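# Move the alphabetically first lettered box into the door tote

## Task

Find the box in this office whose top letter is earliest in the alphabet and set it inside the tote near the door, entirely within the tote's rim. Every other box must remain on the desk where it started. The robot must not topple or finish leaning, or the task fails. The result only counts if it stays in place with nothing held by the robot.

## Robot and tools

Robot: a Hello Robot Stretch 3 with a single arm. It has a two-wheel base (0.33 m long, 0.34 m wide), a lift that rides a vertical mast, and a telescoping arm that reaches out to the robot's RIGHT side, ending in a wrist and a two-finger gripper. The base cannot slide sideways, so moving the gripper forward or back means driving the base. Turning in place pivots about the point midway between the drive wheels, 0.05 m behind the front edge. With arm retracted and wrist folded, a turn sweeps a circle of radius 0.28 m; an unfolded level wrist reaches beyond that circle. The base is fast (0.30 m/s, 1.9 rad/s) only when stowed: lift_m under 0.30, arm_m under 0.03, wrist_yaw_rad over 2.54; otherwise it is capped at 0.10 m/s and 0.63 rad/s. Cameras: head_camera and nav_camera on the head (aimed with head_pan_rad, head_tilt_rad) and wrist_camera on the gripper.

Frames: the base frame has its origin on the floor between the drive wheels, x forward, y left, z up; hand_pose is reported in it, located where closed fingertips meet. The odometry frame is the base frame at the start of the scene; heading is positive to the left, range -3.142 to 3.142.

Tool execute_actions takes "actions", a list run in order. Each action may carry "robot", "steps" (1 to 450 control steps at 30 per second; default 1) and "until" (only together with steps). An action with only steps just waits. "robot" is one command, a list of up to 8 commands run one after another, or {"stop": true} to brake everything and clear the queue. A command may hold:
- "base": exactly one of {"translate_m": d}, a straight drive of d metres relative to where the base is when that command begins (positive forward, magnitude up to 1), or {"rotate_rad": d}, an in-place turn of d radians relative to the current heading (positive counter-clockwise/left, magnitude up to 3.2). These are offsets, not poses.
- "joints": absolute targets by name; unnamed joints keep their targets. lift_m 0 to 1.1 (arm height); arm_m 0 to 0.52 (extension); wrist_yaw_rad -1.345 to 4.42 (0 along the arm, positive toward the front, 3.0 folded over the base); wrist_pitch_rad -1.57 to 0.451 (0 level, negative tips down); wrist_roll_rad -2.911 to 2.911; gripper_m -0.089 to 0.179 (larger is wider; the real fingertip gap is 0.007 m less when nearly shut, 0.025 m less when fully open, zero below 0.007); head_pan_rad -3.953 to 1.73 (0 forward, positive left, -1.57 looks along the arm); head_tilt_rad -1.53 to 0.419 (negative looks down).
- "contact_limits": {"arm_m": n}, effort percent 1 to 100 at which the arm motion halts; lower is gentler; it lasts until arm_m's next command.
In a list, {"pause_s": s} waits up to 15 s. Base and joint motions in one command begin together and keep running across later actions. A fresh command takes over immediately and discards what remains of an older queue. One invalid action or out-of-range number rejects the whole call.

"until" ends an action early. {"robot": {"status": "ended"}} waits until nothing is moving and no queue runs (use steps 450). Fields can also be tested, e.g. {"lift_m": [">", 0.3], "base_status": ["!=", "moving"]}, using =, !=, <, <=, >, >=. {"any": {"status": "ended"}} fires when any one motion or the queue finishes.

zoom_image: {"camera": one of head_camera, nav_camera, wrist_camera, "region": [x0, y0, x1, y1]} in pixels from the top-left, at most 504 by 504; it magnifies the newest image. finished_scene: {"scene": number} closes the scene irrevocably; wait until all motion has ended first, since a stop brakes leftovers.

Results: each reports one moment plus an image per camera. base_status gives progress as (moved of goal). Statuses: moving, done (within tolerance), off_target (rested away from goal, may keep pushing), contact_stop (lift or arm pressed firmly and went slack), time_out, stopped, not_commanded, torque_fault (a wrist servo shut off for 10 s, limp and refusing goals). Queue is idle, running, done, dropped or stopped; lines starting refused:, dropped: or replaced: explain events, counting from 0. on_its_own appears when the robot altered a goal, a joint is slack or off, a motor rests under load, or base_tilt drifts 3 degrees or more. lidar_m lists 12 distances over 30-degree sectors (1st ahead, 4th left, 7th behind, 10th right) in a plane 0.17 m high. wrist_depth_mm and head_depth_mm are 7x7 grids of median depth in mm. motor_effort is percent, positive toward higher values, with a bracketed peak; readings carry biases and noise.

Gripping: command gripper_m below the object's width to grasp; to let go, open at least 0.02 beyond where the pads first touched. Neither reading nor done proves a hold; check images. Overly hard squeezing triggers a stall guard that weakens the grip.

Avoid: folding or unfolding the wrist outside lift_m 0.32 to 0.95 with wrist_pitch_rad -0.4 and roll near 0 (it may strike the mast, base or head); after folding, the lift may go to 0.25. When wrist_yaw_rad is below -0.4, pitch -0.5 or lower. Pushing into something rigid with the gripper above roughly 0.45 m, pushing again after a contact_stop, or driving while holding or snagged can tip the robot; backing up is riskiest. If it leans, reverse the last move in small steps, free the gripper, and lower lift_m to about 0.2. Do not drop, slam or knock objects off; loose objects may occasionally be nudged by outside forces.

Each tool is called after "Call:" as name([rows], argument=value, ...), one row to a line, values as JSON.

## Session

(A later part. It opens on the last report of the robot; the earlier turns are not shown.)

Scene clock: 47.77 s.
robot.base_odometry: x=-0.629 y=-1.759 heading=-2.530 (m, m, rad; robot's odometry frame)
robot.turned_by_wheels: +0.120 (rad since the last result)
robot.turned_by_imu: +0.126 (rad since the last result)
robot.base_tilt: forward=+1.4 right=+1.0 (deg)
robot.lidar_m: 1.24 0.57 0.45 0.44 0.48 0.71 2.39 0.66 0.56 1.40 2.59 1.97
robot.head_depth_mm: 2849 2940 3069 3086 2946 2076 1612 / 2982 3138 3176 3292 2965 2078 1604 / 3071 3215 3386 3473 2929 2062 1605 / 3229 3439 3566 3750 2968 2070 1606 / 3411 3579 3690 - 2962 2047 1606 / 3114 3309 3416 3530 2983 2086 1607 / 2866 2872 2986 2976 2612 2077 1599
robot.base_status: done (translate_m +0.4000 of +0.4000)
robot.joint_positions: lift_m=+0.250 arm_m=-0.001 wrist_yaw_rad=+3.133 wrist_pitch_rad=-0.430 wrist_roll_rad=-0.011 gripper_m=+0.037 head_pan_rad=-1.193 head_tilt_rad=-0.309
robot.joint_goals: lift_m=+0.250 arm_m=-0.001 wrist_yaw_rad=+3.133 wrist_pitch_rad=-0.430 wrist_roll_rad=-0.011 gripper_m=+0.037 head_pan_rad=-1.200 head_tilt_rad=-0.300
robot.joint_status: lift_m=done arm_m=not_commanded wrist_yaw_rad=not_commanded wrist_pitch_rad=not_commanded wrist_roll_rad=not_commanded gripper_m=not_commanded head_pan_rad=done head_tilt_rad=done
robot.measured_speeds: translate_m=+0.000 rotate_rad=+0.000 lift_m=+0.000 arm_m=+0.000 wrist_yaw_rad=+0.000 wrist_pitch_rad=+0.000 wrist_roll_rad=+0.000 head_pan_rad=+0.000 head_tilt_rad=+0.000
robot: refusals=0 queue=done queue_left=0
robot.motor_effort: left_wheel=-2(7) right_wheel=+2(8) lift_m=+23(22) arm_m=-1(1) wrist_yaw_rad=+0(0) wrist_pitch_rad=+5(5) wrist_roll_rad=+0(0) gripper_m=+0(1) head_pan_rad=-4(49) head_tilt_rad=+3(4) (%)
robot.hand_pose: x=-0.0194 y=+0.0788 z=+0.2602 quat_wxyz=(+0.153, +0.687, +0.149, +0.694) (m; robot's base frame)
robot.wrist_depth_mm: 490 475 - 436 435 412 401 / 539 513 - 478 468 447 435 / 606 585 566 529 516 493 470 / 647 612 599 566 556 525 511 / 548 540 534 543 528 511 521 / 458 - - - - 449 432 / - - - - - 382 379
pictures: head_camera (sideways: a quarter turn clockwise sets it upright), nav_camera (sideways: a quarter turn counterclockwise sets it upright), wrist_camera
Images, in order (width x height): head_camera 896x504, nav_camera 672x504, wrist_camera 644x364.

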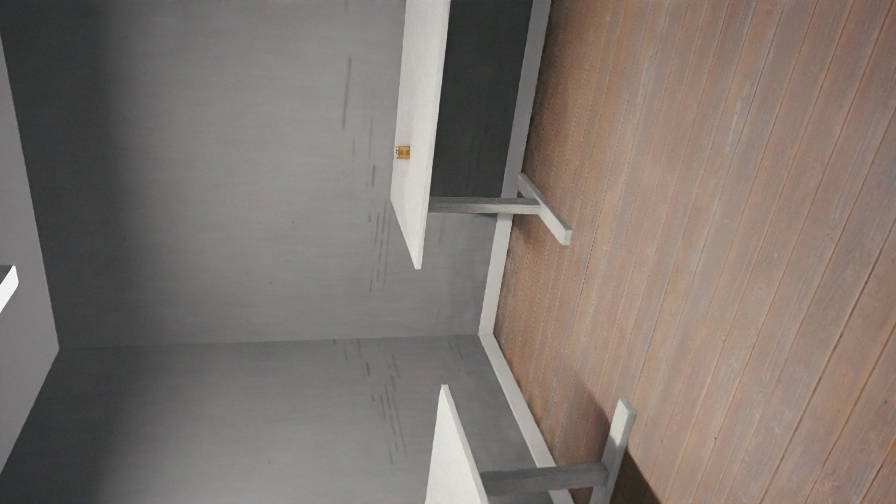

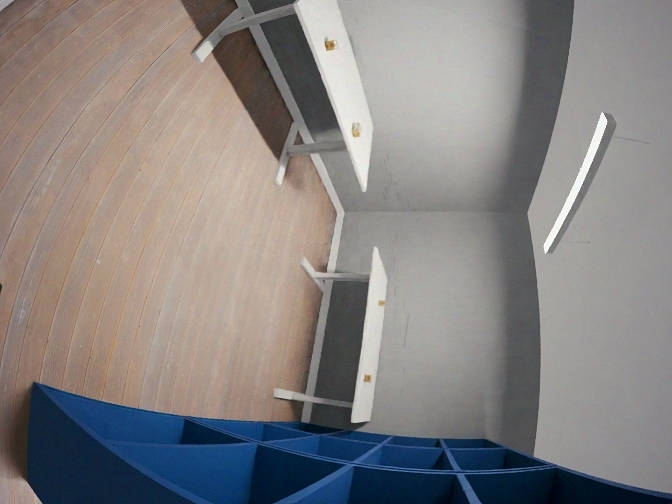

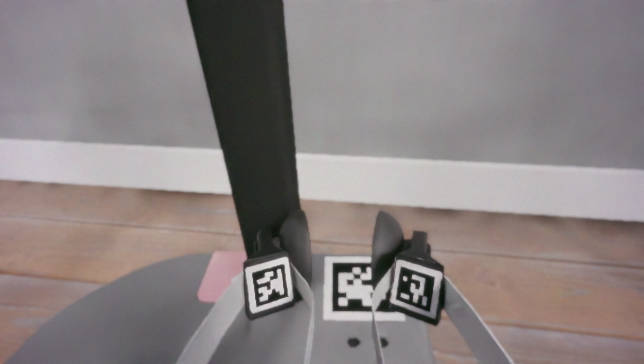

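The blue object is a shelf unit, and there are two more desks with two boxes each. I'll move to a central spot between them to read the letters.

Call:
execute_actions([
  {"robot": [{"base": {"rotate_rad": -1.156}, "joints": {"head_pan_rad": 0.0, "head_tilt_rad": -0.45}}, {"base": {"translate_m": 1.0}}, {"base": {"translate_m": 0.8}}], "steps": 450, "until": {"robot": {"status": "ended"}}},
])

Scene clock: 61.77 s.
robot.base_odometry: x=-2.168 y=-0.826 heading=+2.597 (m, m, rad; robot's odometry frame)
robot.turned_by_wheels: -1.156 (rad since the last result)
robot.turned_by_imu: -1.142 (rad since the last result)
robot.base_tilt: forward=+1.4 right=+1.0 (deg)
robot.lidar_m: 1.35 1.51 1.04 1.42 1.43 2.00 2.08 1.50 1.11 1.35 1.53 1.75
robot.head_depth_mm: 1475 1558 1655 1523 1135 1756 1420 / 1534 1638 1732 1521 1206 1649 1425 / 1629 1725 1826 1909 2071 1747 1419 / 1694 1808 1935 2100 2206 1744 1415 / 1797 1914 2075 2261 2304 1746 1416 / 1859 1934 2063 2166 2220 1748 1415 / 1680 1746 1815 1922 2003 1755 1419
robot.base_status: done (translate_m +0.8000 of +0.8000)
robot.joint_positions: lift_m=+0.250 arm_m=-0.001 wrist_yaw_rad=+3.133 wrist_pitch_rad=-0.430 wrist_roll_rad=-0.011 gripper_m=+0.037 head_pan_rad=-0.007 head_tilt_rad=-0.446
robot.joint_goals: lift_m=+0.250 arm_m=-0.001 wrist_yaw_rad=+3.133 wrist_pitch_rad=-0.430 wrist_roll_rad=-0.011 gripper_m=+0.037 head_pan_rad=+0.000 head_tilt_rad=-0.450
robot.joint_status: lift_m=done arm_m=not_commanded wrist_yaw_rad=not_commanded wrist_pitch_rad=not_commanded wrist_roll_rad=not_commanded gripper_m=not_commanded head_pan_rad=done head_tilt_rad=done
robot.measured_speeds: translate_m=+0.000 rotate_rad=+0.000 lift_m=+0.000 arm_m=+0.000 wrist_yaw_rad=+0.000 wrist_pitch_rad=+0.000 wrist_roll_rad=+0.000 head_pan_rad=+0.000 head_tilt_rad=+0.000
robot: refusals=0 queue=done queue_left=0
robot.motor_effort: left_wheel=+2(10) right_wheel=-2(7) lift_m=+23(22) arm_m=-1(0) wrist_yaw_rad=+0(1) wrist_pitch_rad=+5(5) wrist_roll_rad=+0(0) gripper_m=-1(1) head_pan_rad=+3(48) head_tilt_rad=-2(15) (%)
robot.hand_pose: x=-0.0194 y=+0.0788 z=+0.2602 quat_wxyz=(+0.153, +0.687, +0.149, +0.694) (m; robot's base frame)
robot.wrist_depth_mm: - - - - - - - / - - - - - - 964 / 852 864 811 814 821 808 737 / 678 670 644 654 655 629 622 / 549 546 525 544 547 516 508 / 466 - - - - 440 437 / - - - - - 383 381
pictures: head_camera (sideways: a quarter turn clockwise sets it upright), nav_camera (sideways: a quarter turn counterclockwise sets it upright), wrist_camera
Images, in order (width x height): head_camera 896x504, nav_camera 672x504, wrist_camera 644x364.

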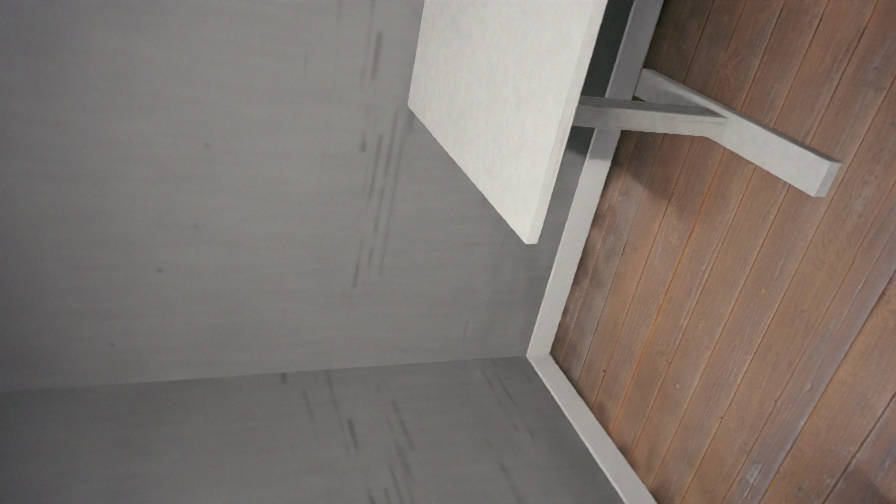

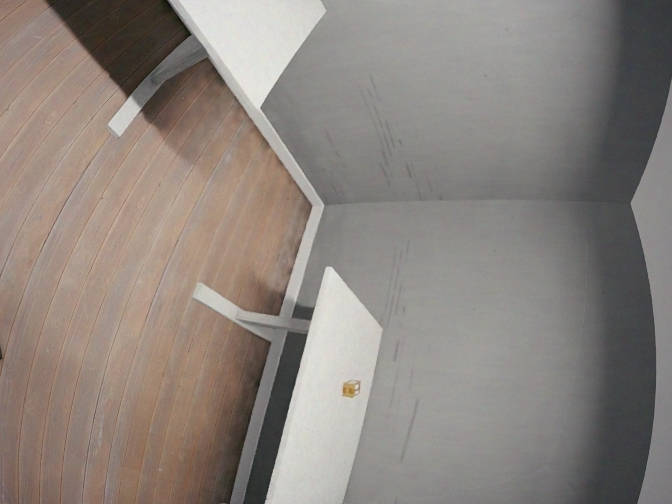

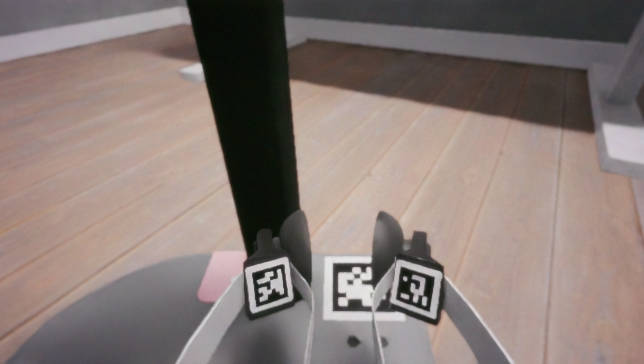

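Call:
execute_actions([
  {"robot": {"joints": {"head_pan_rad": -0.75, "head_tilt_rad": -0.5}}, "steps": 150, "until": {"robot": {"status": "ended"}}},
])

Scene clock: 63.03 s.
robot.base_odometry: x=-2.168 y=-0.826 heading=+2.597 (m, m, rad; robot's odometry frame)
robot.turned_by_wheels: +0.000 (rad since the last result)
robot.turned_by_imu: +0.000 (rad since the last result)
robot.base_tilt: forward=+1.4 right=+1.0 (deg)
robot.lidar_m: 1.35 1.51 1.04 1.42 1.42 2.00 2.08 1.49 1.11 1.34 1.53 1.74
robot.head_depth_mm: 1598 1735 1833 1354 1819 1667 1363 / 1566 1679 1805 1314 2063 1672 1356 / 1536 1648 1772 1356 2077 1661 1365 / 1502 1608 1746 1366 1995 1661 1374 / 1481 1574 1703 1352 2000 1672 1359 / 1449 1562 1679 1356 1935 1677 1371 / 1410 1521 1644 1329 1903 1689 1368
robot.base_status: done (translate_m +0.8000 of +0.8000)
robot.joint_positions: lift_m=+0.250 arm_m=-0.001 wrist_yaw_rad=+3.133 wrist_pitch_rad=-0.430 wrist_roll_rad=-0.011 gripper_m=+0.037 head_pan_rad=-0.743 head_tilt_rad=-0.494
robot.joint_goals: lift_m=+0.250 arm_m=-0.001 wrist_yaw_rad=+3.133 wrist_pitch_rad=-0.430 wrist_roll_rad=-0.011 gripper_m=+0.037 head_pan_rad=-0.750 head_tilt_rad=-0.500
robot.joint_status: lift_m=done arm_m=not_commanded wrist_yaw_rad=not_commanded wrist_pitch_rad=not_commanded wrist_roll_rad=not_commanded gripper_m=not_commanded head_pan_rad=done head_tilt_rad=done
robot.measured_speeds: translate_m=+0.000 rotate_rad=+0.000 lift_m=+0.000 arm_m=+0.000 wrist_yaw_rad=+0.000 wrist_pitch_rad=+0.000 wrist_roll_rad=+0.000 head_pan_rad=+0.000 head_tilt_rad=+0.000
robot: refusals=0 queue=done queue_left=0
robot.motor_effort: left_wheel=+2(2) right_wheel=-2(2) lift_m=+22(22) arm_m=-1(1) wrist_yaw_rad=+0(0) wrist_pitch_rad=+5(5) wrist_roll_rad=+0(0) gripper_m=-1(0) head_pan_rad=-5(47) head_tilt_rad=-2(8) (%)
robot.hand_pose: x=-0.0194 y=+0.0788 z=+0.2602 quat_wxyz=(+0.153, +0.687, +0.149, +0.694) (m; robot's base frame)
robot.wrist_depth_mm: - - - - - - - / - - - - - - 965 / 850 833 814 809 818 804 751 / 665 653 657 641 630 628 609 / 538 544 545 543 545 510 514 / 461 - - - - 440 439 / - - - - - 387 381
pictures: head_camera (sideways: a quarter turn clockwise sets it upright), nav_camera (sideways: a quarter turn counterclockwise sets it upright), wrist_camera
Images, in order (width x height): head_camera 896x504, nav_camera 672x504, wrist_camera 644x364.

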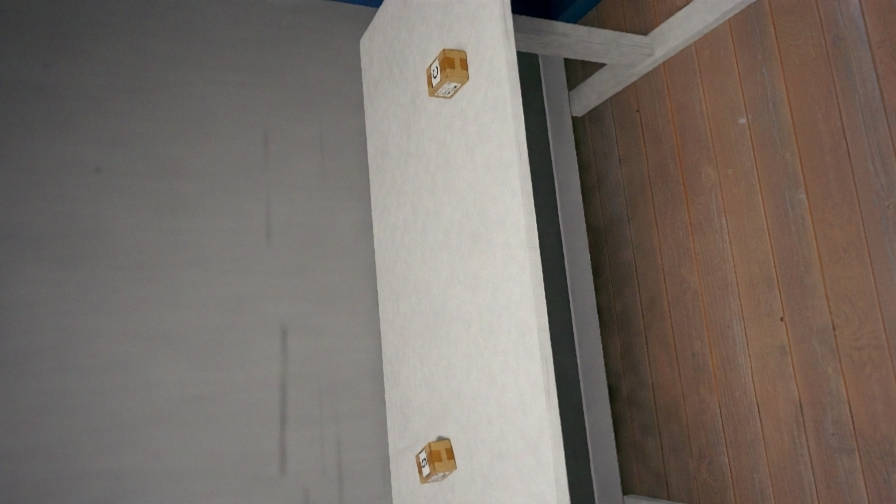

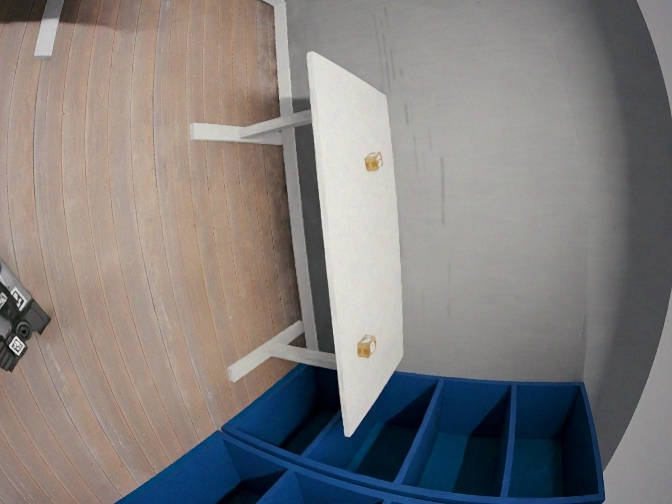

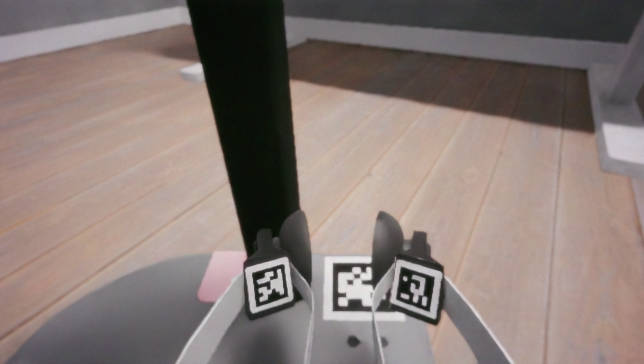

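Call:
zoom_image(camera="head_camera", region=[400, 30, 500, 120])

Call:
zoom_image(camera="head_camera", region=[390, 414, 490, 504])

Region (400, 30, 500, 120) of head_camera's 896x504 image, scaled by 5.040, with more detail than that image has; it fills the top 454 rows of this view, and the rest is white.

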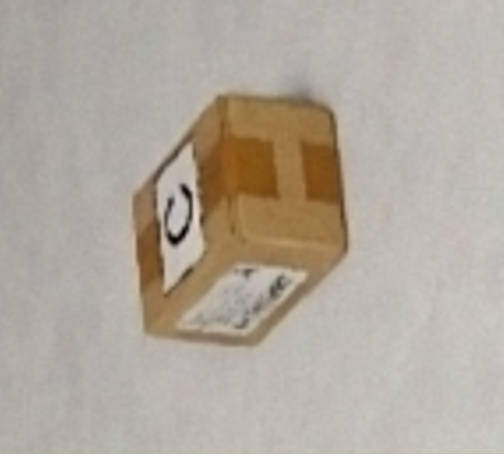

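Region (390, 414, 490, 504) of head_camera's 896x504 image, scaled by 5.040, with more detail than that image has; it fills the top 454 rows of this view, and the rest is white.

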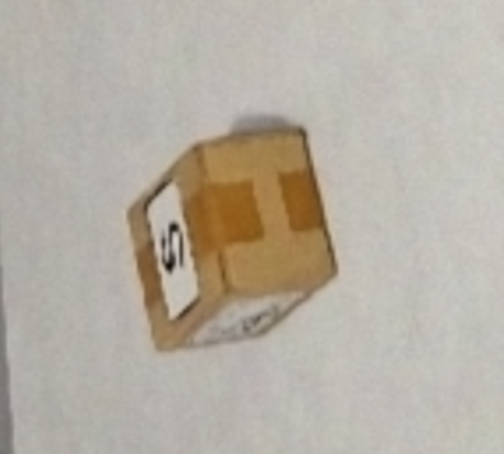

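On this desk the letters look like "C" and "S". Next I'll look at the desk against the far wall.

Call:
execute_actions([
  {"robot": {"joints": {"head_pan_rad": 1.0, "head_tilt_rad": -0.55}}, "steps": 150, "until": {"robot": {"status": "ended"}}},
])

Scene clock: 64.77 s.
robot.base_odometry: x=-2.168 y=-0.826 heading=+2.597 (m, m, rad; robot's odometry frame)
robot.turned_by_wheels: +0.000 (rad since the last result)
robot.turned_by_imu: +0.000 (rad since the last result)
robot.base_tilt: forward=+1.4 right=+1.0 (deg)
robot.lidar_m: 1.36 1.51 1.04 1.42 1.42 2.00 2.07 1.49 1.11 1.34 1.53 1.74
robot.head_depth_mm: 1244 1347 1466 1607 966 1597 1307 / 1241 1339 1452 1286 932 1599 1329 / 1228 1321 1442 1218 936 1466 1284 / 1224 1319 1446 1226 900 1593 1319 / 1214 1314 1437 1223 904 1591 1310 / 1210 1313 1426 1221 893 1603 1314 / 1214 1304 1421 1230 898 1596 1315
robot.base_status: done (translate_m +0.8000 of +0.8000)
robot.joint_positions: lift_m=+0.250 arm_m=-0.001 wrist_yaw_rad=+3.133 wrist_pitch_rad=-0.430 wrist_roll_rad=-0.011 gripper_m=+0.037 head_pan_rad=+0.993 head_tilt_rad=-0.543
robot.joint_goals: lift_m=+0.250 arm_m=-0.001 wrist_yaw_rad=+3.133 wrist_pitch_rad=-0.430 wrist_roll_rad=-0.011 gripper_m=+0.037 head_pan_rad=+1.000 head_tilt_rad=-0.550
robot.joint_status: lift_m=done arm_m=not_commanded wrist_yaw_rad=not_commanded wrist_pitch_rad=not_commanded wrist_roll_rad=not_commanded gripper_m=not_commanded head_pan_rad=done head_tilt_rad=done
robot.measured_speeds: translate_m=+0.000 rotate_rad=+0.000 lift_m=+0.000 arm_m=+0.000 wrist_yaw_rad=+0.000 wrist_pitch_rad=+0.000 wrist_roll_rad=+0.000 head_pan_rad=+0.000 head_tilt_rad=+0.000
robot: refusals=0 queue=done queue_left=0
robot.motor_effort: left_wheel=+2(2) right_wheel=-2(3) lift_m=+23(24) arm_m=+0(1) wrist_yaw_rad=+1(1) wrist_pitch_rad=+5(5) wrist_roll_rad=+0(0) gripper_m=-1(0) head_pan_rad=+5(48) head_tilt_rad=-3(7) (%)
robot.hand_pose: x=-0.0194 y=+0.0788 z=+0.2602 quat_wxyz=(+0.153, +0.687, +0.149, +0.694) (m; robot's base frame)
robot.wrist_depth_mm: - - - - - - - / - - - - - - 967 / 849 837 796 822 819 812 766 / 681 648 654 639 630 613 630 / 558 546 540 540 551 528 511 / 459 - - - - 446 438 / - - - - - 390 379
pictures: head_camera (sideways: a quarter turn clockwise sets it upright), nav_camera (sideways: a quarter turn counterclockwise sets it upright), wrist_camera
Images, in order (width x height): head_camera 896x504, nav_camera 672x504, wrist_camera 644x364.

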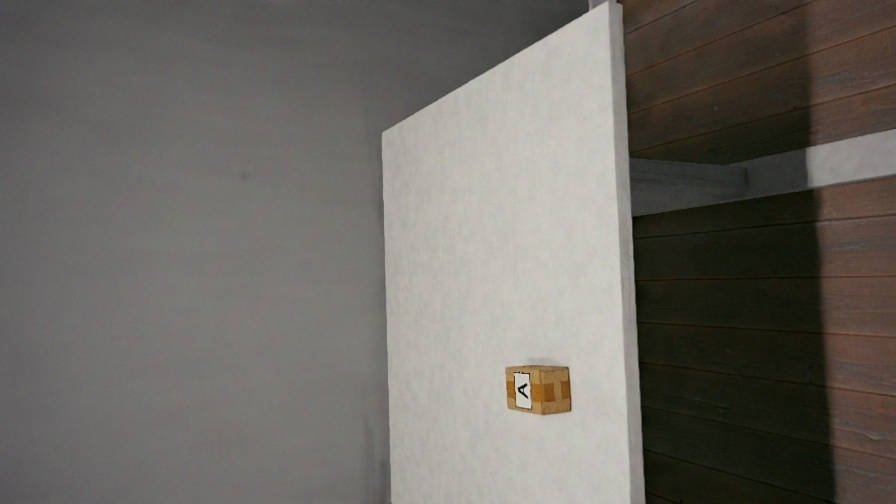

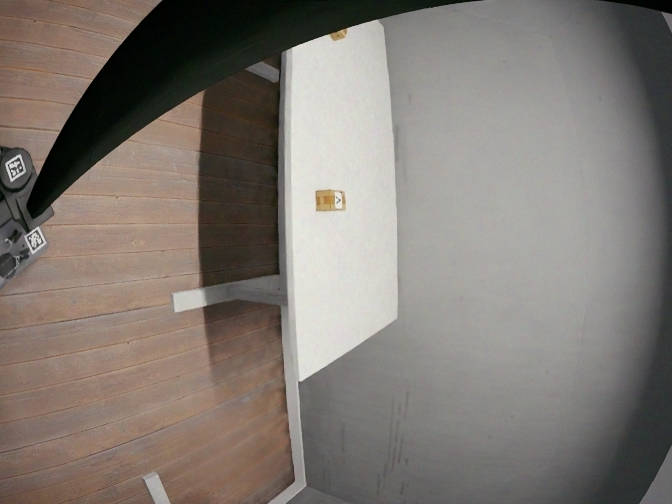

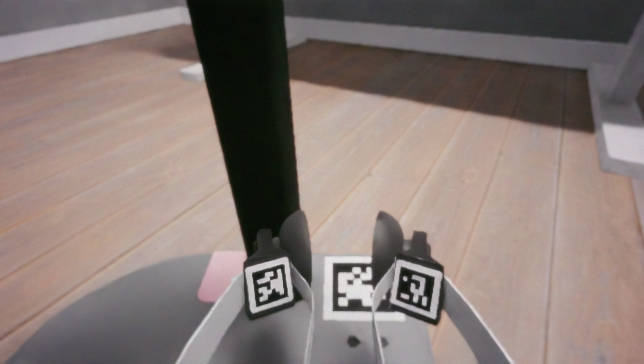

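Call:
zoom_image(camera="head_camera", region=[480, 340, 600, 440])

Region (480, 340, 600, 440) of head_camera's 896x504 image, scaled by 4.200, with more detail than that image has.

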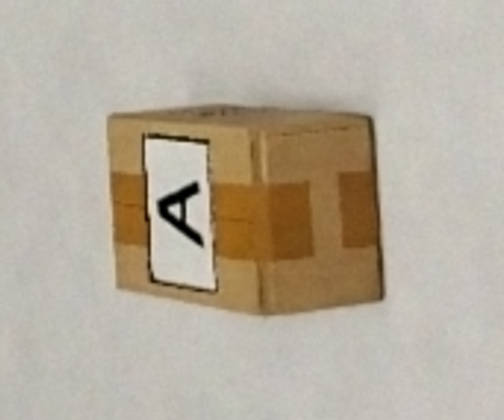

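This box clearly reads "A", so it's the target. I'll line the robot up alongside the desk with the arm side facing the box.

Call:
execute_actions([
  {"robot": [{"base": {"rotate_rad": 2.07}, "joints": {"head_pan_rad": -1.57, "head_tilt_rad": -0.6}}, {"base": {"translate_m": 0.23}}, {"base": {"rotate_rad": 0.539}}], "steps": 450, "until": {"robot": {"status": "ended"}}},
])

Scene clock: 73.27 s.
robot.base_odometry: x=-2.179 y=-1.056 heading=-1.077 (m, m, rad; robot's odometry frame)
robot.turned_by_wheels: +2.609 (rad since the last result)
robot.turned_by_imu: +2.598 (rad since the last result)
robot.base_tilt: forward=+1.4 right=+1.0 (deg)
robot.lidar_m: 1.80 1.87 1.47 1.22 1.55 1.76 1.52 1.91 0.98 1.34 1.20 1.87
robot.head_depth_mm: 1121 1221 1344 1112 843 1322 1249 / 1120 1229 1336 1111 844 1446 1270 / 1129 1228 1342 1118 816 1448 1273 / 1119 1226 1347 1116 825 1447 1274 / 1123 1229 1358 1120 845 1439 1269 / 1123 1231 1355 1116 842 1443 1280 / 1123 1226 1351 1119 845 1448 1281
robot.base_status: done (rotate_rad +0.5389 of +0.5390)
robot.joint_positions: lift_m=+0.250 arm_m=-0.001 wrist_yaw_rad=+3.133 wrist_pitch_rad=-0.430 wrist_roll_rad=-0.011 gripper_m=+0.037 head_pan_rad=-1.563 head_tilt_rad=-0.593
robot.joint_goals: lift_m=+0.250 arm_m=-0.001 wrist_yaw_rad=+3.133 wrist_pitch_rad=-0.430 wrist_roll_rad=-0.011 gripper_m=+0.037 head_pan_rad=-1.570 head_tilt_rad=-0.600
robot.joint_status: lift_m=done arm_m=not_commanded wrist_yaw_rad=not_commanded wrist_pitch_rad=not_commanded wrist_roll_rad=not_commanded gripper_m=not_commanded head_pan_rad=done head_tilt_rad=done
robot.measured_speeds: translate_m=+0.000 rotate_rad=+0.000 lift_m=+0.000 arm_m=+0.000 wrist_yaw_rad=+0.000 wrist_pitch_rad=+0.000 wrist_roll_rad=+0.000 head_pan_rad=+0.000 head_tilt_rad=+0.000
robot: refusals=0 queue=done queue_left=0
robot.motor_effort: left_wheel=-2(9) right_wheel=+2(10) lift_m=+23(23) arm_m=-1(1) wrist_yaw_rad=+0(0) wrist_pitch_rad=+5(5) wrist_roll_rad=+0(0) gripper_m=+0(1) head_pan_rad=-4(48) head_tilt_rad=-2(7) (%)
robot.hand_pose: x=-0.0194 y=+0.0788 z=+0.2602 quat_wxyz=(+0.153, +0.687, +0.149, +0.694) (m; robot's base frame)
robot.wrist_depth_mm: - - - - - - - / - - - - - - - / 857 845 824 812 817 807 781 / 668 657 655 633 627 626 611 / 542 529 536 536 542 523 515 / 467 - - - - 440 433 / - - - - - 386 386
pictures: head_camera (sideways: a quarter turn clockwise sets it upright), nav_camera (sideways: a quarter turn counterclockwise sets it upright), wrist_camera
Images, in order (width x height): head_camera 896x504, nav_camera 672x504, wrist_camera 644x364.

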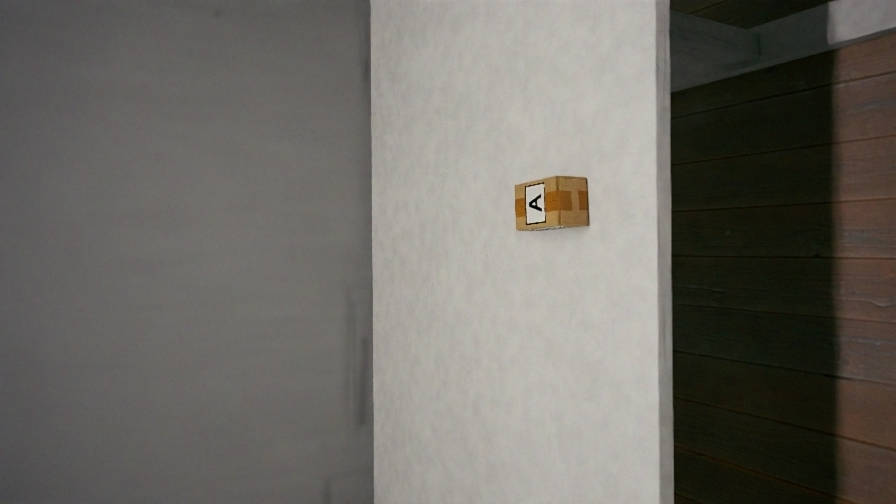

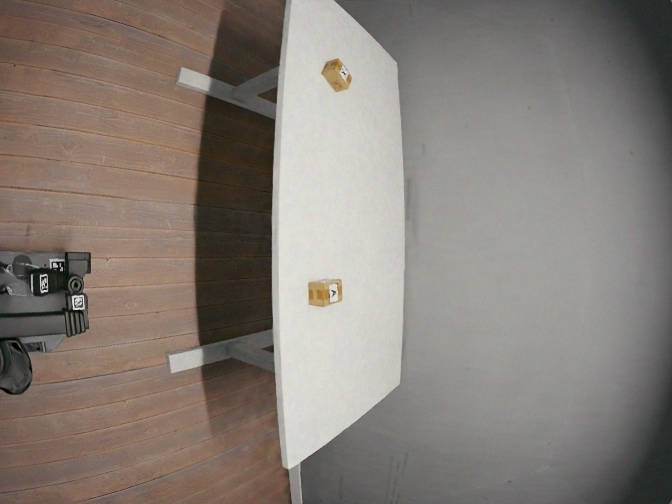

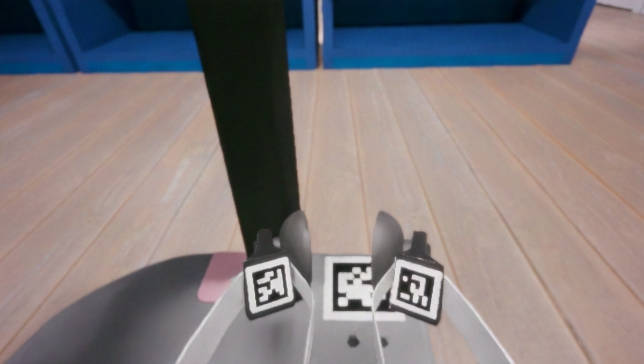

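The alignment looks good and the desk edge is parallel to the robot. I'll raise the lift with the wrist still folded, then unfold the wrist.

Call:
execute_actions([
  {"robot": [{"joints": {"lift_m": 0.9, "wrist_pitch_rad": -0.4, "wrist_roll_rad": 0.0}}, {"joints": {"wrist_yaw_rad": 0.0}}], "steps": 450, "until": {"robot": {"status": "ended"}}},
])

Scene clock: 82.90 s.
robot.base_odometry: x=-2.179 y=-1.056 heading=-1.077 (m, m, rad; robot's odometry frame)
robot.turned_by_wheels: +0.000 (rad since the last result)
robot.turned_by_imu: +0.002 (rad since the last result)
robot.base_tilt: forward=+1.4 right=+1.0 (deg)
robot.lidar_m: 1.80 1.88 1.47 1.22 1.56 1.76 1.52 1.91 0.98 1.34 1.20 1.87
robot.head_depth_mm: 1120 1219 1343 1113 842 998 - / 1119 1219 1338 1115 840 1431 - / 1115 1223 1344 1116 814 - - / 1123 1233 1344 1113 827 1395 1275 / 1122 1229 1347 1116 846 1436 1277 / 1122 1235 1364 1118 844 1443 1281 / 1126 1228 1348 1117 851 1442 1280
robot.base_status: done (rotate_rad +0.5389 of +0.5390)
robot.joint_positions: lift_m=+0.900 arm_m=-0.001 wrist_yaw_rad=+0.003 wrist_pitch_rad=-0.419 wrist_roll_rad=-0.005 gripper_m=+0.037 head_pan_rad=-1.563 head_tilt_rad=-0.593
robot.joint_goals: lift_m=+0.900 arm_m=-0.001 wrist_yaw_rad=+0.000 wrist_pitch_rad=-0.400 wrist_roll_rad=+0.000 gripper_m=+0.037 head_pan_rad=-1.570 head_tilt_rad=-0.600
robot.joint_status: lift_m=done arm_m=not_commanded wrist_yaw_rad=done wrist_pitch_rad=done wrist_roll_rad=done gripper_m=not_commanded head_pan_rad=done head_tilt_rad=done
robot.measured_speeds: translate_m=+0.000 rotate_rad=+0.000 lift_m=+0.000 arm_m=+0.000 wrist_yaw_rad=+0.000 wrist_pitch_rad=+0.000 wrist_roll_rad=+0.000 head_pan_rad=+0.000 head_tilt_rad=+0.000
robot: refusals=0 queue=done queue_left=0
robot.motor_effort: left_wheel=-2(2) right_wheel=+2(2) lift_m=+34(39) arm_m=-1(1) wrist_yaw_rad=-3(4) wrist_pitch_rad=+6(6) wrist_roll_rad=+1(1) gripper_m=+0(0) head_pan_rad=-5(5) head_tilt_rad=-3(2) (%)
robot.hand_pose: x=-0.0210 y=-0.3684 z=+0.9123 quat_wxyz=(+0.694, +0.148, -0.690, -0.146) (m; robot's base frame)
robot.wrist_depth_mm: - - - - 965 963 949 / - - - - 942 - - / 736 717 681 700 673 669 - / 568 558 545 513 535 531 513 / 454 448 443 442 446 435 439 / - - - - - - - / - - - - - - -
pictures: head_camera (sideways: a quarter turn clockwise sets it upright), nav_camera (sideways: a quarter turn counterclockwise sets it upright), wrist_camera
Images, in order (width x height): head_camera 896x504, nav_camera 672x504, wrist_camera 644x364.

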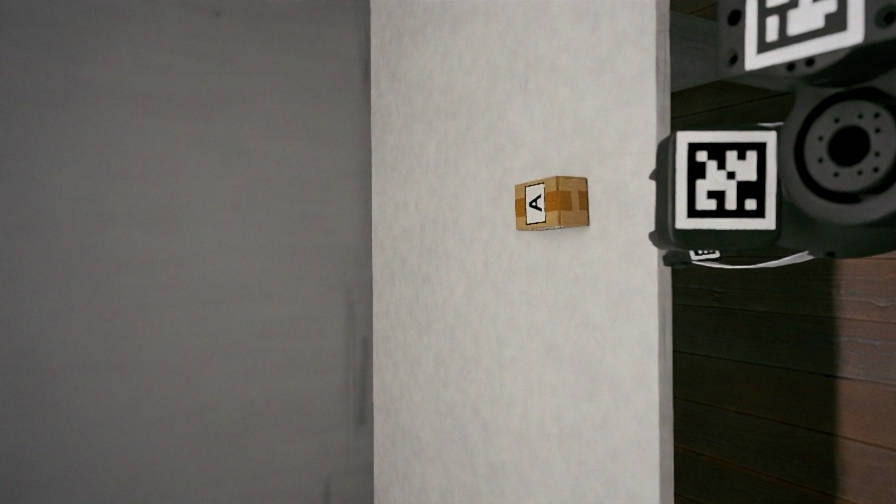

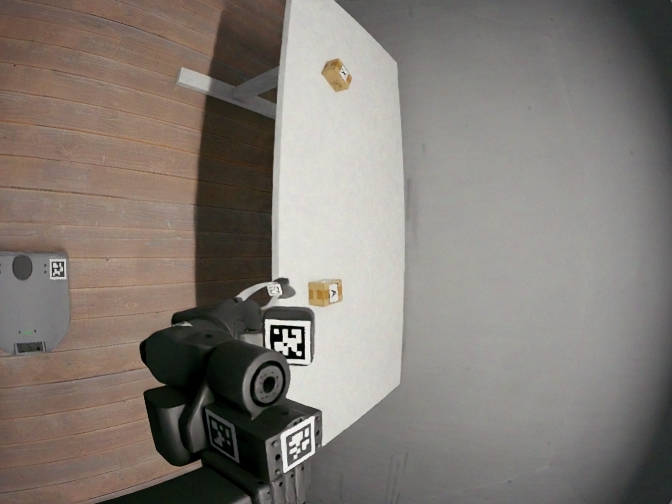

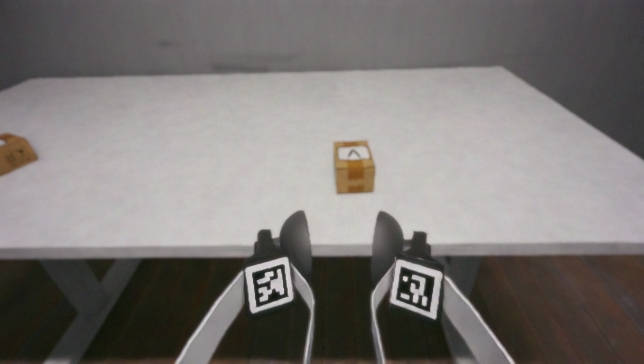

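The wrist is unfolded and the box is nearly in line with the gripper. I'll open the gripper and extend the arm partway to refine the alignment.

Call:
execute_actions([
  {"robot": {"joints": {"gripper_m": 0.13, "arm_m": 0.2}}, "steps": 300, "until": {"robot": {"status": "ended"}}},
])

Scene clock: 87.80 s.
robot.base_odometry: x=-2.179 y=-1.056 heading=-1.077 (m, m, rad; robot's odometry frame)
robot.turned_by_wheels: +0.000 (rad since the last result)
robot.turned_by_imu: +0.001 (rad since the last result)
robot.base_tilt: forward=+1.4 right=+1.0 (deg)
robot.lidar_m: 1.81 1.88 1.47 1.22 1.55 1.77 1.52 1.91 0.98 1.34 1.20 1.87
robot.head_depth_mm: 1116 1220 1339 1221 - 1329 1248 / 1111 1218 1346 - - 1441 1272 / 1127 1223 1340 1230 - 1446 1278 / 1121 1225 1347 1171 816 1440 1273 / 1123 1232 1361 1123 843 1438 1283 / 1114 1226 1340 1112 845 1443 1276 / 1128 1224 1359 1116 847 1456 1283
robot.base_status: done (rotate_rad +0.5389 of +0.5390)
robot.joint_positions: lift_m=+0.900 arm_m=+0.200 wrist_yaw_rad=+0.001 wrist_pitch_rad=-0.419 wrist_roll_rad=-0.004 gripper_m=+0.130 head_pan_rad=-1.563 head_tilt_rad=-0.593
robot.joint_goals: lift_m=+0.900 arm_m=+0.200 wrist_yaw_rad=+0.000 wrist_pitch_rad=-0.400 wrist_roll_rad=+0.000 gripper_m=+0.130 head_pan_rad=-1.570 head_tilt_rad=-0.600
robot.joint_status: lift_m=done arm_m=done wrist_yaw_rad=done wrist_pitch_rad=done wrist_roll_rad=done gripper_m=done head_pan_rad=done head_tilt_rad=done
robot.measured_speeds: translate_m=+0.000 rotate_rad=+0.000 lift_m=+0.000 arm_m=+0.000 wrist_yaw_rad=+0.000 wrist_pitch_rad=+0.000 wrist_roll_rad=+0.000 head_pan_rad=+0.000 head_tilt_rad=+0.000
robot: refusals=0 queue=done queue_left=0
robot.motor_effort: left_wheel=-2(2) right_wheel=+2(2) lift_m=+34(33) arm_m=+5(8) wrist_yaw_rad=-2(3) wrist_pitch_rad=+6(6) wrist_roll_rad=+1(2) gripper_m=+0(80) head_pan_rad=-4(4) head_tilt_rad=-3(2) (%)
robot.hand_pose: x=-0.0212 y=-0.5688 z=+0.9123 quat_wxyz=(+0.693, +0.148, -0.690, -0.146) (m; robot's base frame)
robot.wrist_depth_mm: 816 807 780 813 784 772 776 / 885 871 860 847 828 820 827 / 747 698 716 681 672 661 864 / 562 557 534 536 527 523 513 / 449 451 448 424 428 443 423 / 380 399 373 352 358 - 363 / 333 321 327 324 319 311 315
pictures: head_camera (sideways: a quarter turn clockwise sets it upright), nav_camera (sideways: a quarter turn counterclockwise sets it upright), wrist_camera
Images, in order (width x height): head_camera 896x504, nav_camera 672x504, wrist_camera 644x364.

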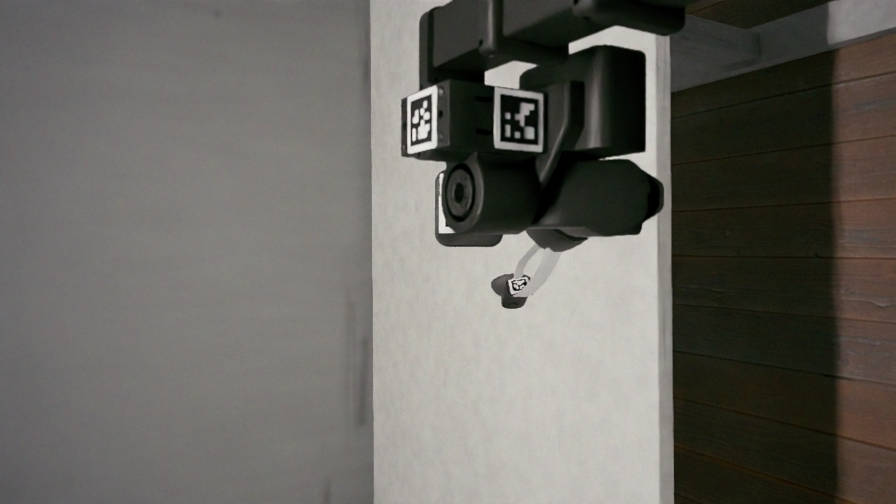

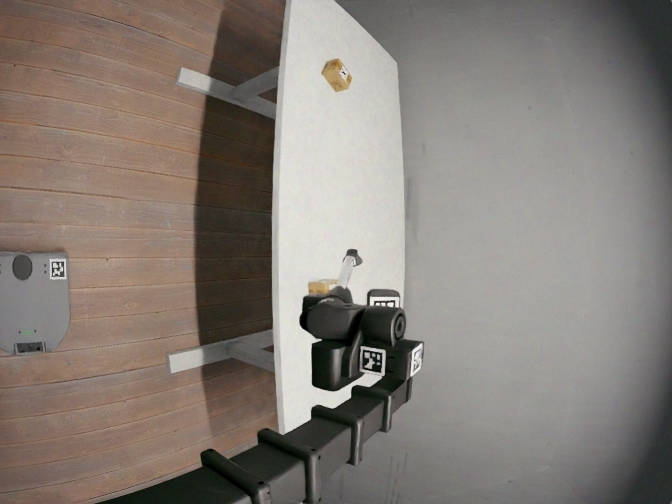

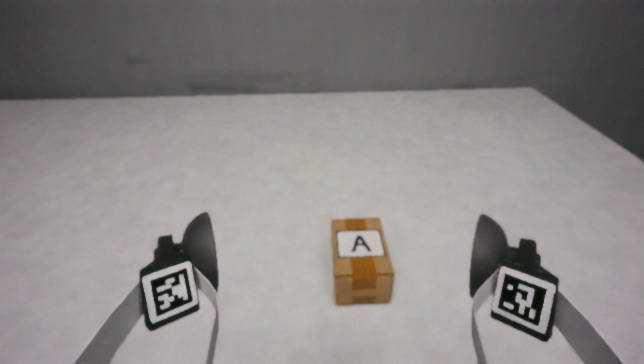

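The box sits about 3 cm toward the robot's rear of the gripper's centre line and about 16 cm beyond the fingertips. I'll back the base up slightly and lower the lift so the box stays in view while I extend further.

Call:
execute_actions([
  {"robot": [{"base": {"translate_m": -0.028}, "joints": {"lift_m": 0.78}}, {"joints": {"arm_m": 0.32}}], "steps": 400, "until": {"robot": {"status": "ended"}}},
])

Scene clock: 93.37 s.
robot.base_odometry: x=-2.192 y=-1.032 heading=-1.077 (m, m, rad; robot's odometry frame)
robot.turned_by_wheels: +0.000 (rad since the last result)
robot.turned_by_imu: +0.001 (rad since the last result)
robot.base_tilt: forward=+1.3 right=+1.0 (deg)
robot.lidar_m: 1.83 1.90 1.49 1.22 1.53 1.74 1.49 1.91 0.97 1.34 1.22 1.24
robot.head_depth_mm: 1117 1228 1332 1111 871 - - / 1122 1217 1347 1162 - 1433 1275 / 1125 1223 1343 1164 - 1432 1269 / 1126 1215 1337 1116 814 1445 1270 / 1118 1223 1346 1116 844 1454 1278 / 1126 1222 1338 1117 844 1444 1286 / 1126 1224 1352 1120 848 1441 1286
robot.base_status: done (translate_m -0.0280 of -0.0280)
robot.joint_positions: lift_m=+0.780 arm_m=+0.320 wrist_yaw_rad=+0.001 wrist_pitch_rad=-0.418 wrist_roll_rad=-0.004 gripper_m=+0.130 head_pan_rad=-1.563 head_tilt_rad=-0.593
robot.joint_goals: lift_m=+0.780 arm_m=+0.320 wrist_yaw_rad=+0.000 wrist_pitch_rad=-0.400 wrist_roll_rad=+0.000 gripper_m=+0.130 head_pan_rad=-1.570 head_tilt_rad=-0.600
robot.joint_status: lift_m=done arm_m=done wrist_yaw_rad=done wrist_pitch_rad=done wrist_roll_rad=done gripper_m=done head_pan_rad=done head_tilt_rad=done
robot.measured_speeds: translate_m=+0.000 rotate_rad=+0.000 lift_m=+0.000 arm_m=+0.000 wrist_yaw_rad=+0.000 wrist_pitch_rad=+0.000 wrist_roll_rad=+0.000 head_pan_rad=+0.000 head_tilt_rad=+0.000
robot: refusals=0 queue=done queue_left=0
robot.motor_effort: left_wheel=-2(6) right_wheel=+2(4) lift_m=+22(36) arm_m=+6(7) wrist_yaw_rad=-1(2) wrist_pitch_rad=+6(6) wrist_roll_rad=+2(1) gripper_m=+0(1) head_pan_rad=-4(4) head_tilt_rad=-2(2) (%)
robot.hand_pose: x=-0.0212 y=-0.6889 z=+0.7928 quat_wxyz=(+0.693, +0.148, -0.690, -0.146) (m; robot's base frame)
robot.wrist_depth_mm: 709 707 702 686 692 660 682 / 660 634 617 596 588 571 566 / 450 442 436 431 424 418 412 / 353 347 335 335 332 327 319 / 283 283 280 203 269 275 265 / 241 247 232 173 223 - 226 / 208 199 203 171 194 193 194
pictures: head_camera (sideways: a quarter turn clockwise sets it upright), nav_camera (sideways: a quarter turn counterclockwise sets it upright), wrist_camera
Images, in order (width x height): head_camera 896x504, nav_camera 672x504, wrist_camera 644x364.

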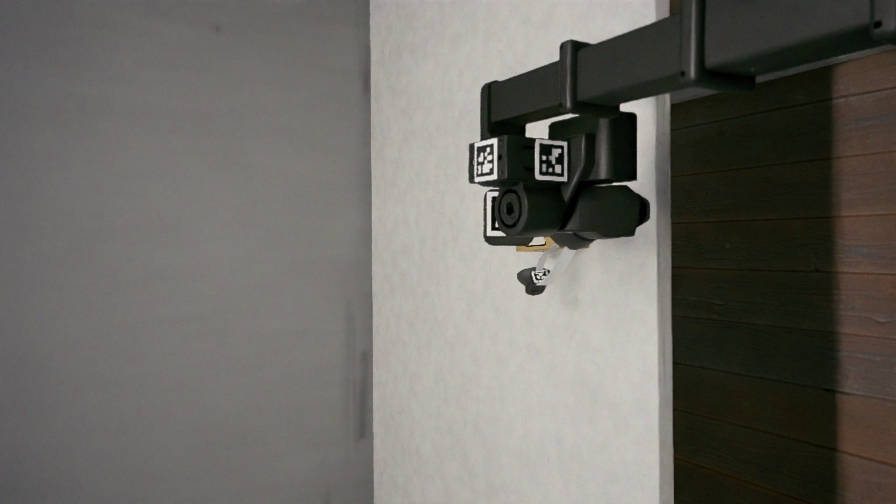

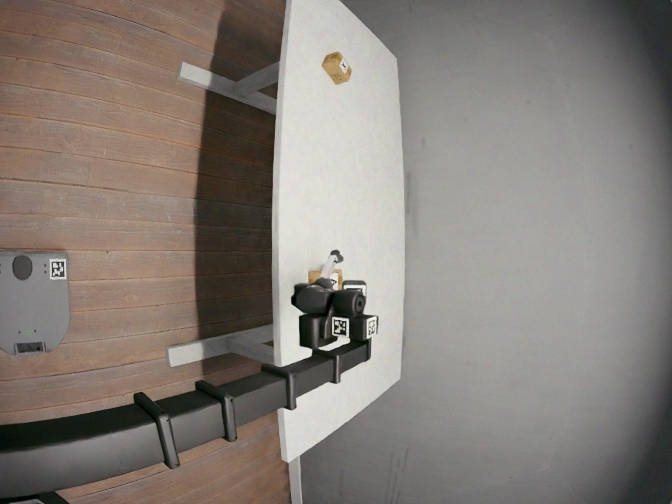

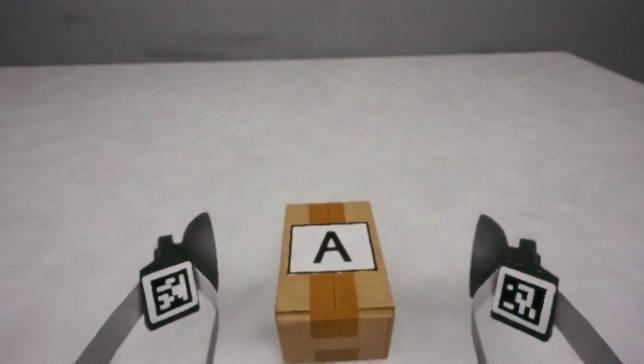

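The box is centred between the fingers. I'll extend about 3 cm more so the pads sit over the middle of the box, then lower the lift so they straddle it.

Call:
execute_actions([
  {"robot": [{"joints": {"arm_m": 0.352}}, {"joints": {"lift_m": 0.725}}], "steps": 300, "until": {"robot": {"status": "ended"}}},
])

Scene clock: 96.30 s.
robot.base_odometry: x=-2.192 y=-1.032 heading=-1.077 (m, m, rad; robot's odometry frame)
robot.turned_by_wheels: +0.000 (rad since the last result)
robot.turned_by_imu: +0.001 (rad since the last result)
robot.base_tilt: forward=+1.4 right=+1.0 (deg)
robot.lidar_m: 1.83 1.90 1.48 1.22 1.54 1.74 1.49 1.91 0.97 1.34 1.22 1.25
robot.head_depth_mm: 1122 1220 1347 1108 843 1262 - / 1122 1224 1344 1118 - 1476 1257 / 1117 1217 1343 1114 - 1477 1273 / 1124 1220 1351 1110 817 1441 1280 / 1118 1229 1353 1116 848 1446 1280 / 1124 1227 1355 1116 847 1450 1280 / 1129 1226 1356 1116 846 1440 1278
robot.base_status: done (translate_m -0.0280 of -0.0280)
robot.joint_positions: lift_m=+0.725 arm_m=+0.352 wrist_yaw_rad=+0.001 wrist_pitch_rad=-0.413 wrist_roll_rad=-0.004 gripper_m=+0.130 head_pan_rad=-1.563 head_tilt_rad=-0.593
robot.joint_goals: lift_m=+0.725 arm_m=+0.352 wrist_yaw_rad=+0.000 wrist_pitch_rad=-0.400 wrist_roll_rad=+0.000 gripper_m=+0.130 head_pan_rad=-1.570 head_tilt_rad=-0.600
robot.joint_status: lift_m=done arm_m=done wrist_yaw_rad=done wrist_pitch_rad=done wrist_roll_rad=done gripper_m=done head_pan_rad=done head_tilt_rad=done
robot.measured_speeds: translate_m=+0.000 rotate_rad=+0.000 lift_m=+0.000 arm_m=+0.000 wrist_yaw_rad=+0.000 wrist_pitch_rad=+0.000 wrist_roll_rad=+0.000 head_pan_rad=+0.000 head_tilt_rad=+0.000
robot: refusals=0 queue=done queue_left=0
robot.motor_effort: left_wheel=-2(2) right_wheel=+2(2) lift_m=+20(22) arm_m=+5(5) wrist_yaw_rad=-1(1) wrist_pitch_rad=+4(6) wrist_roll_rad=+1(1) gripper_m=-1(0) head_pan_rad=-4(5) head_tilt_rad=-3(2) (%)
robot.hand_pose: x=-0.0213 y=-0.7216 z=+0.7392 quat_wxyz=(+0.694, +0.146, -0.690, -0.145) (m; robot's base frame)
robot.wrist_depth_mm: 663 674 645 657 641 625 645 / 489 479 461 446 436 422 413 / 333 328 319 318 312 303 301 / 255 252 246 159 239 238 234 / 207 206 195 129 183 200 191 / 175 177 116 108 115 - 163 / 150 145 141 112 120 140 142
pictures: head_camera (sideways: a quarter turn clockwise sets it upright), nav_camera (sideways: a quarter turn counterclockwise sets it upright), wrist_camera
Images, in order (width x height): head_camera 896x504, nav_camera 672x504, wrist_camera 644x364.

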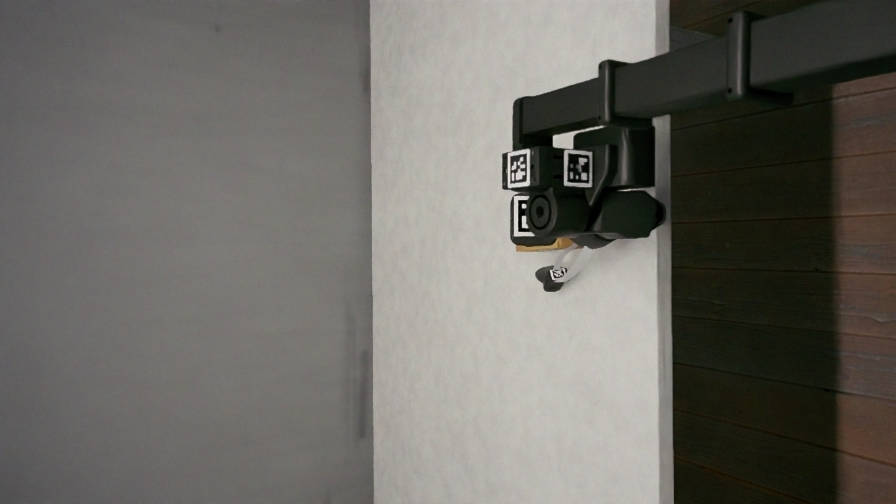

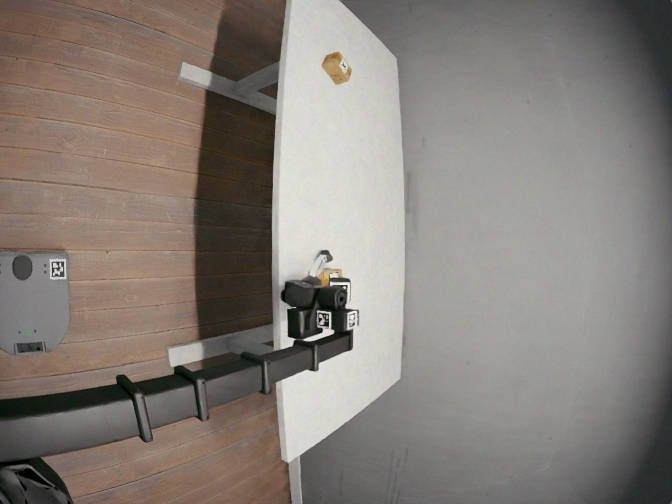

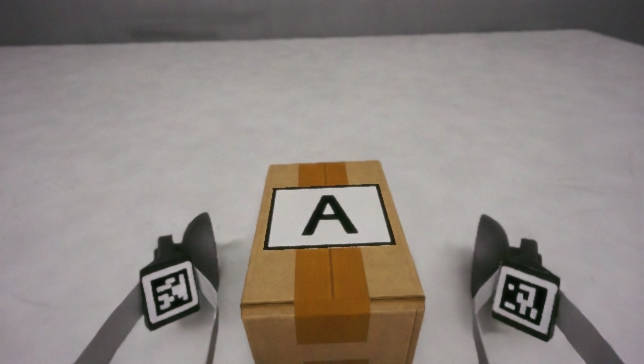

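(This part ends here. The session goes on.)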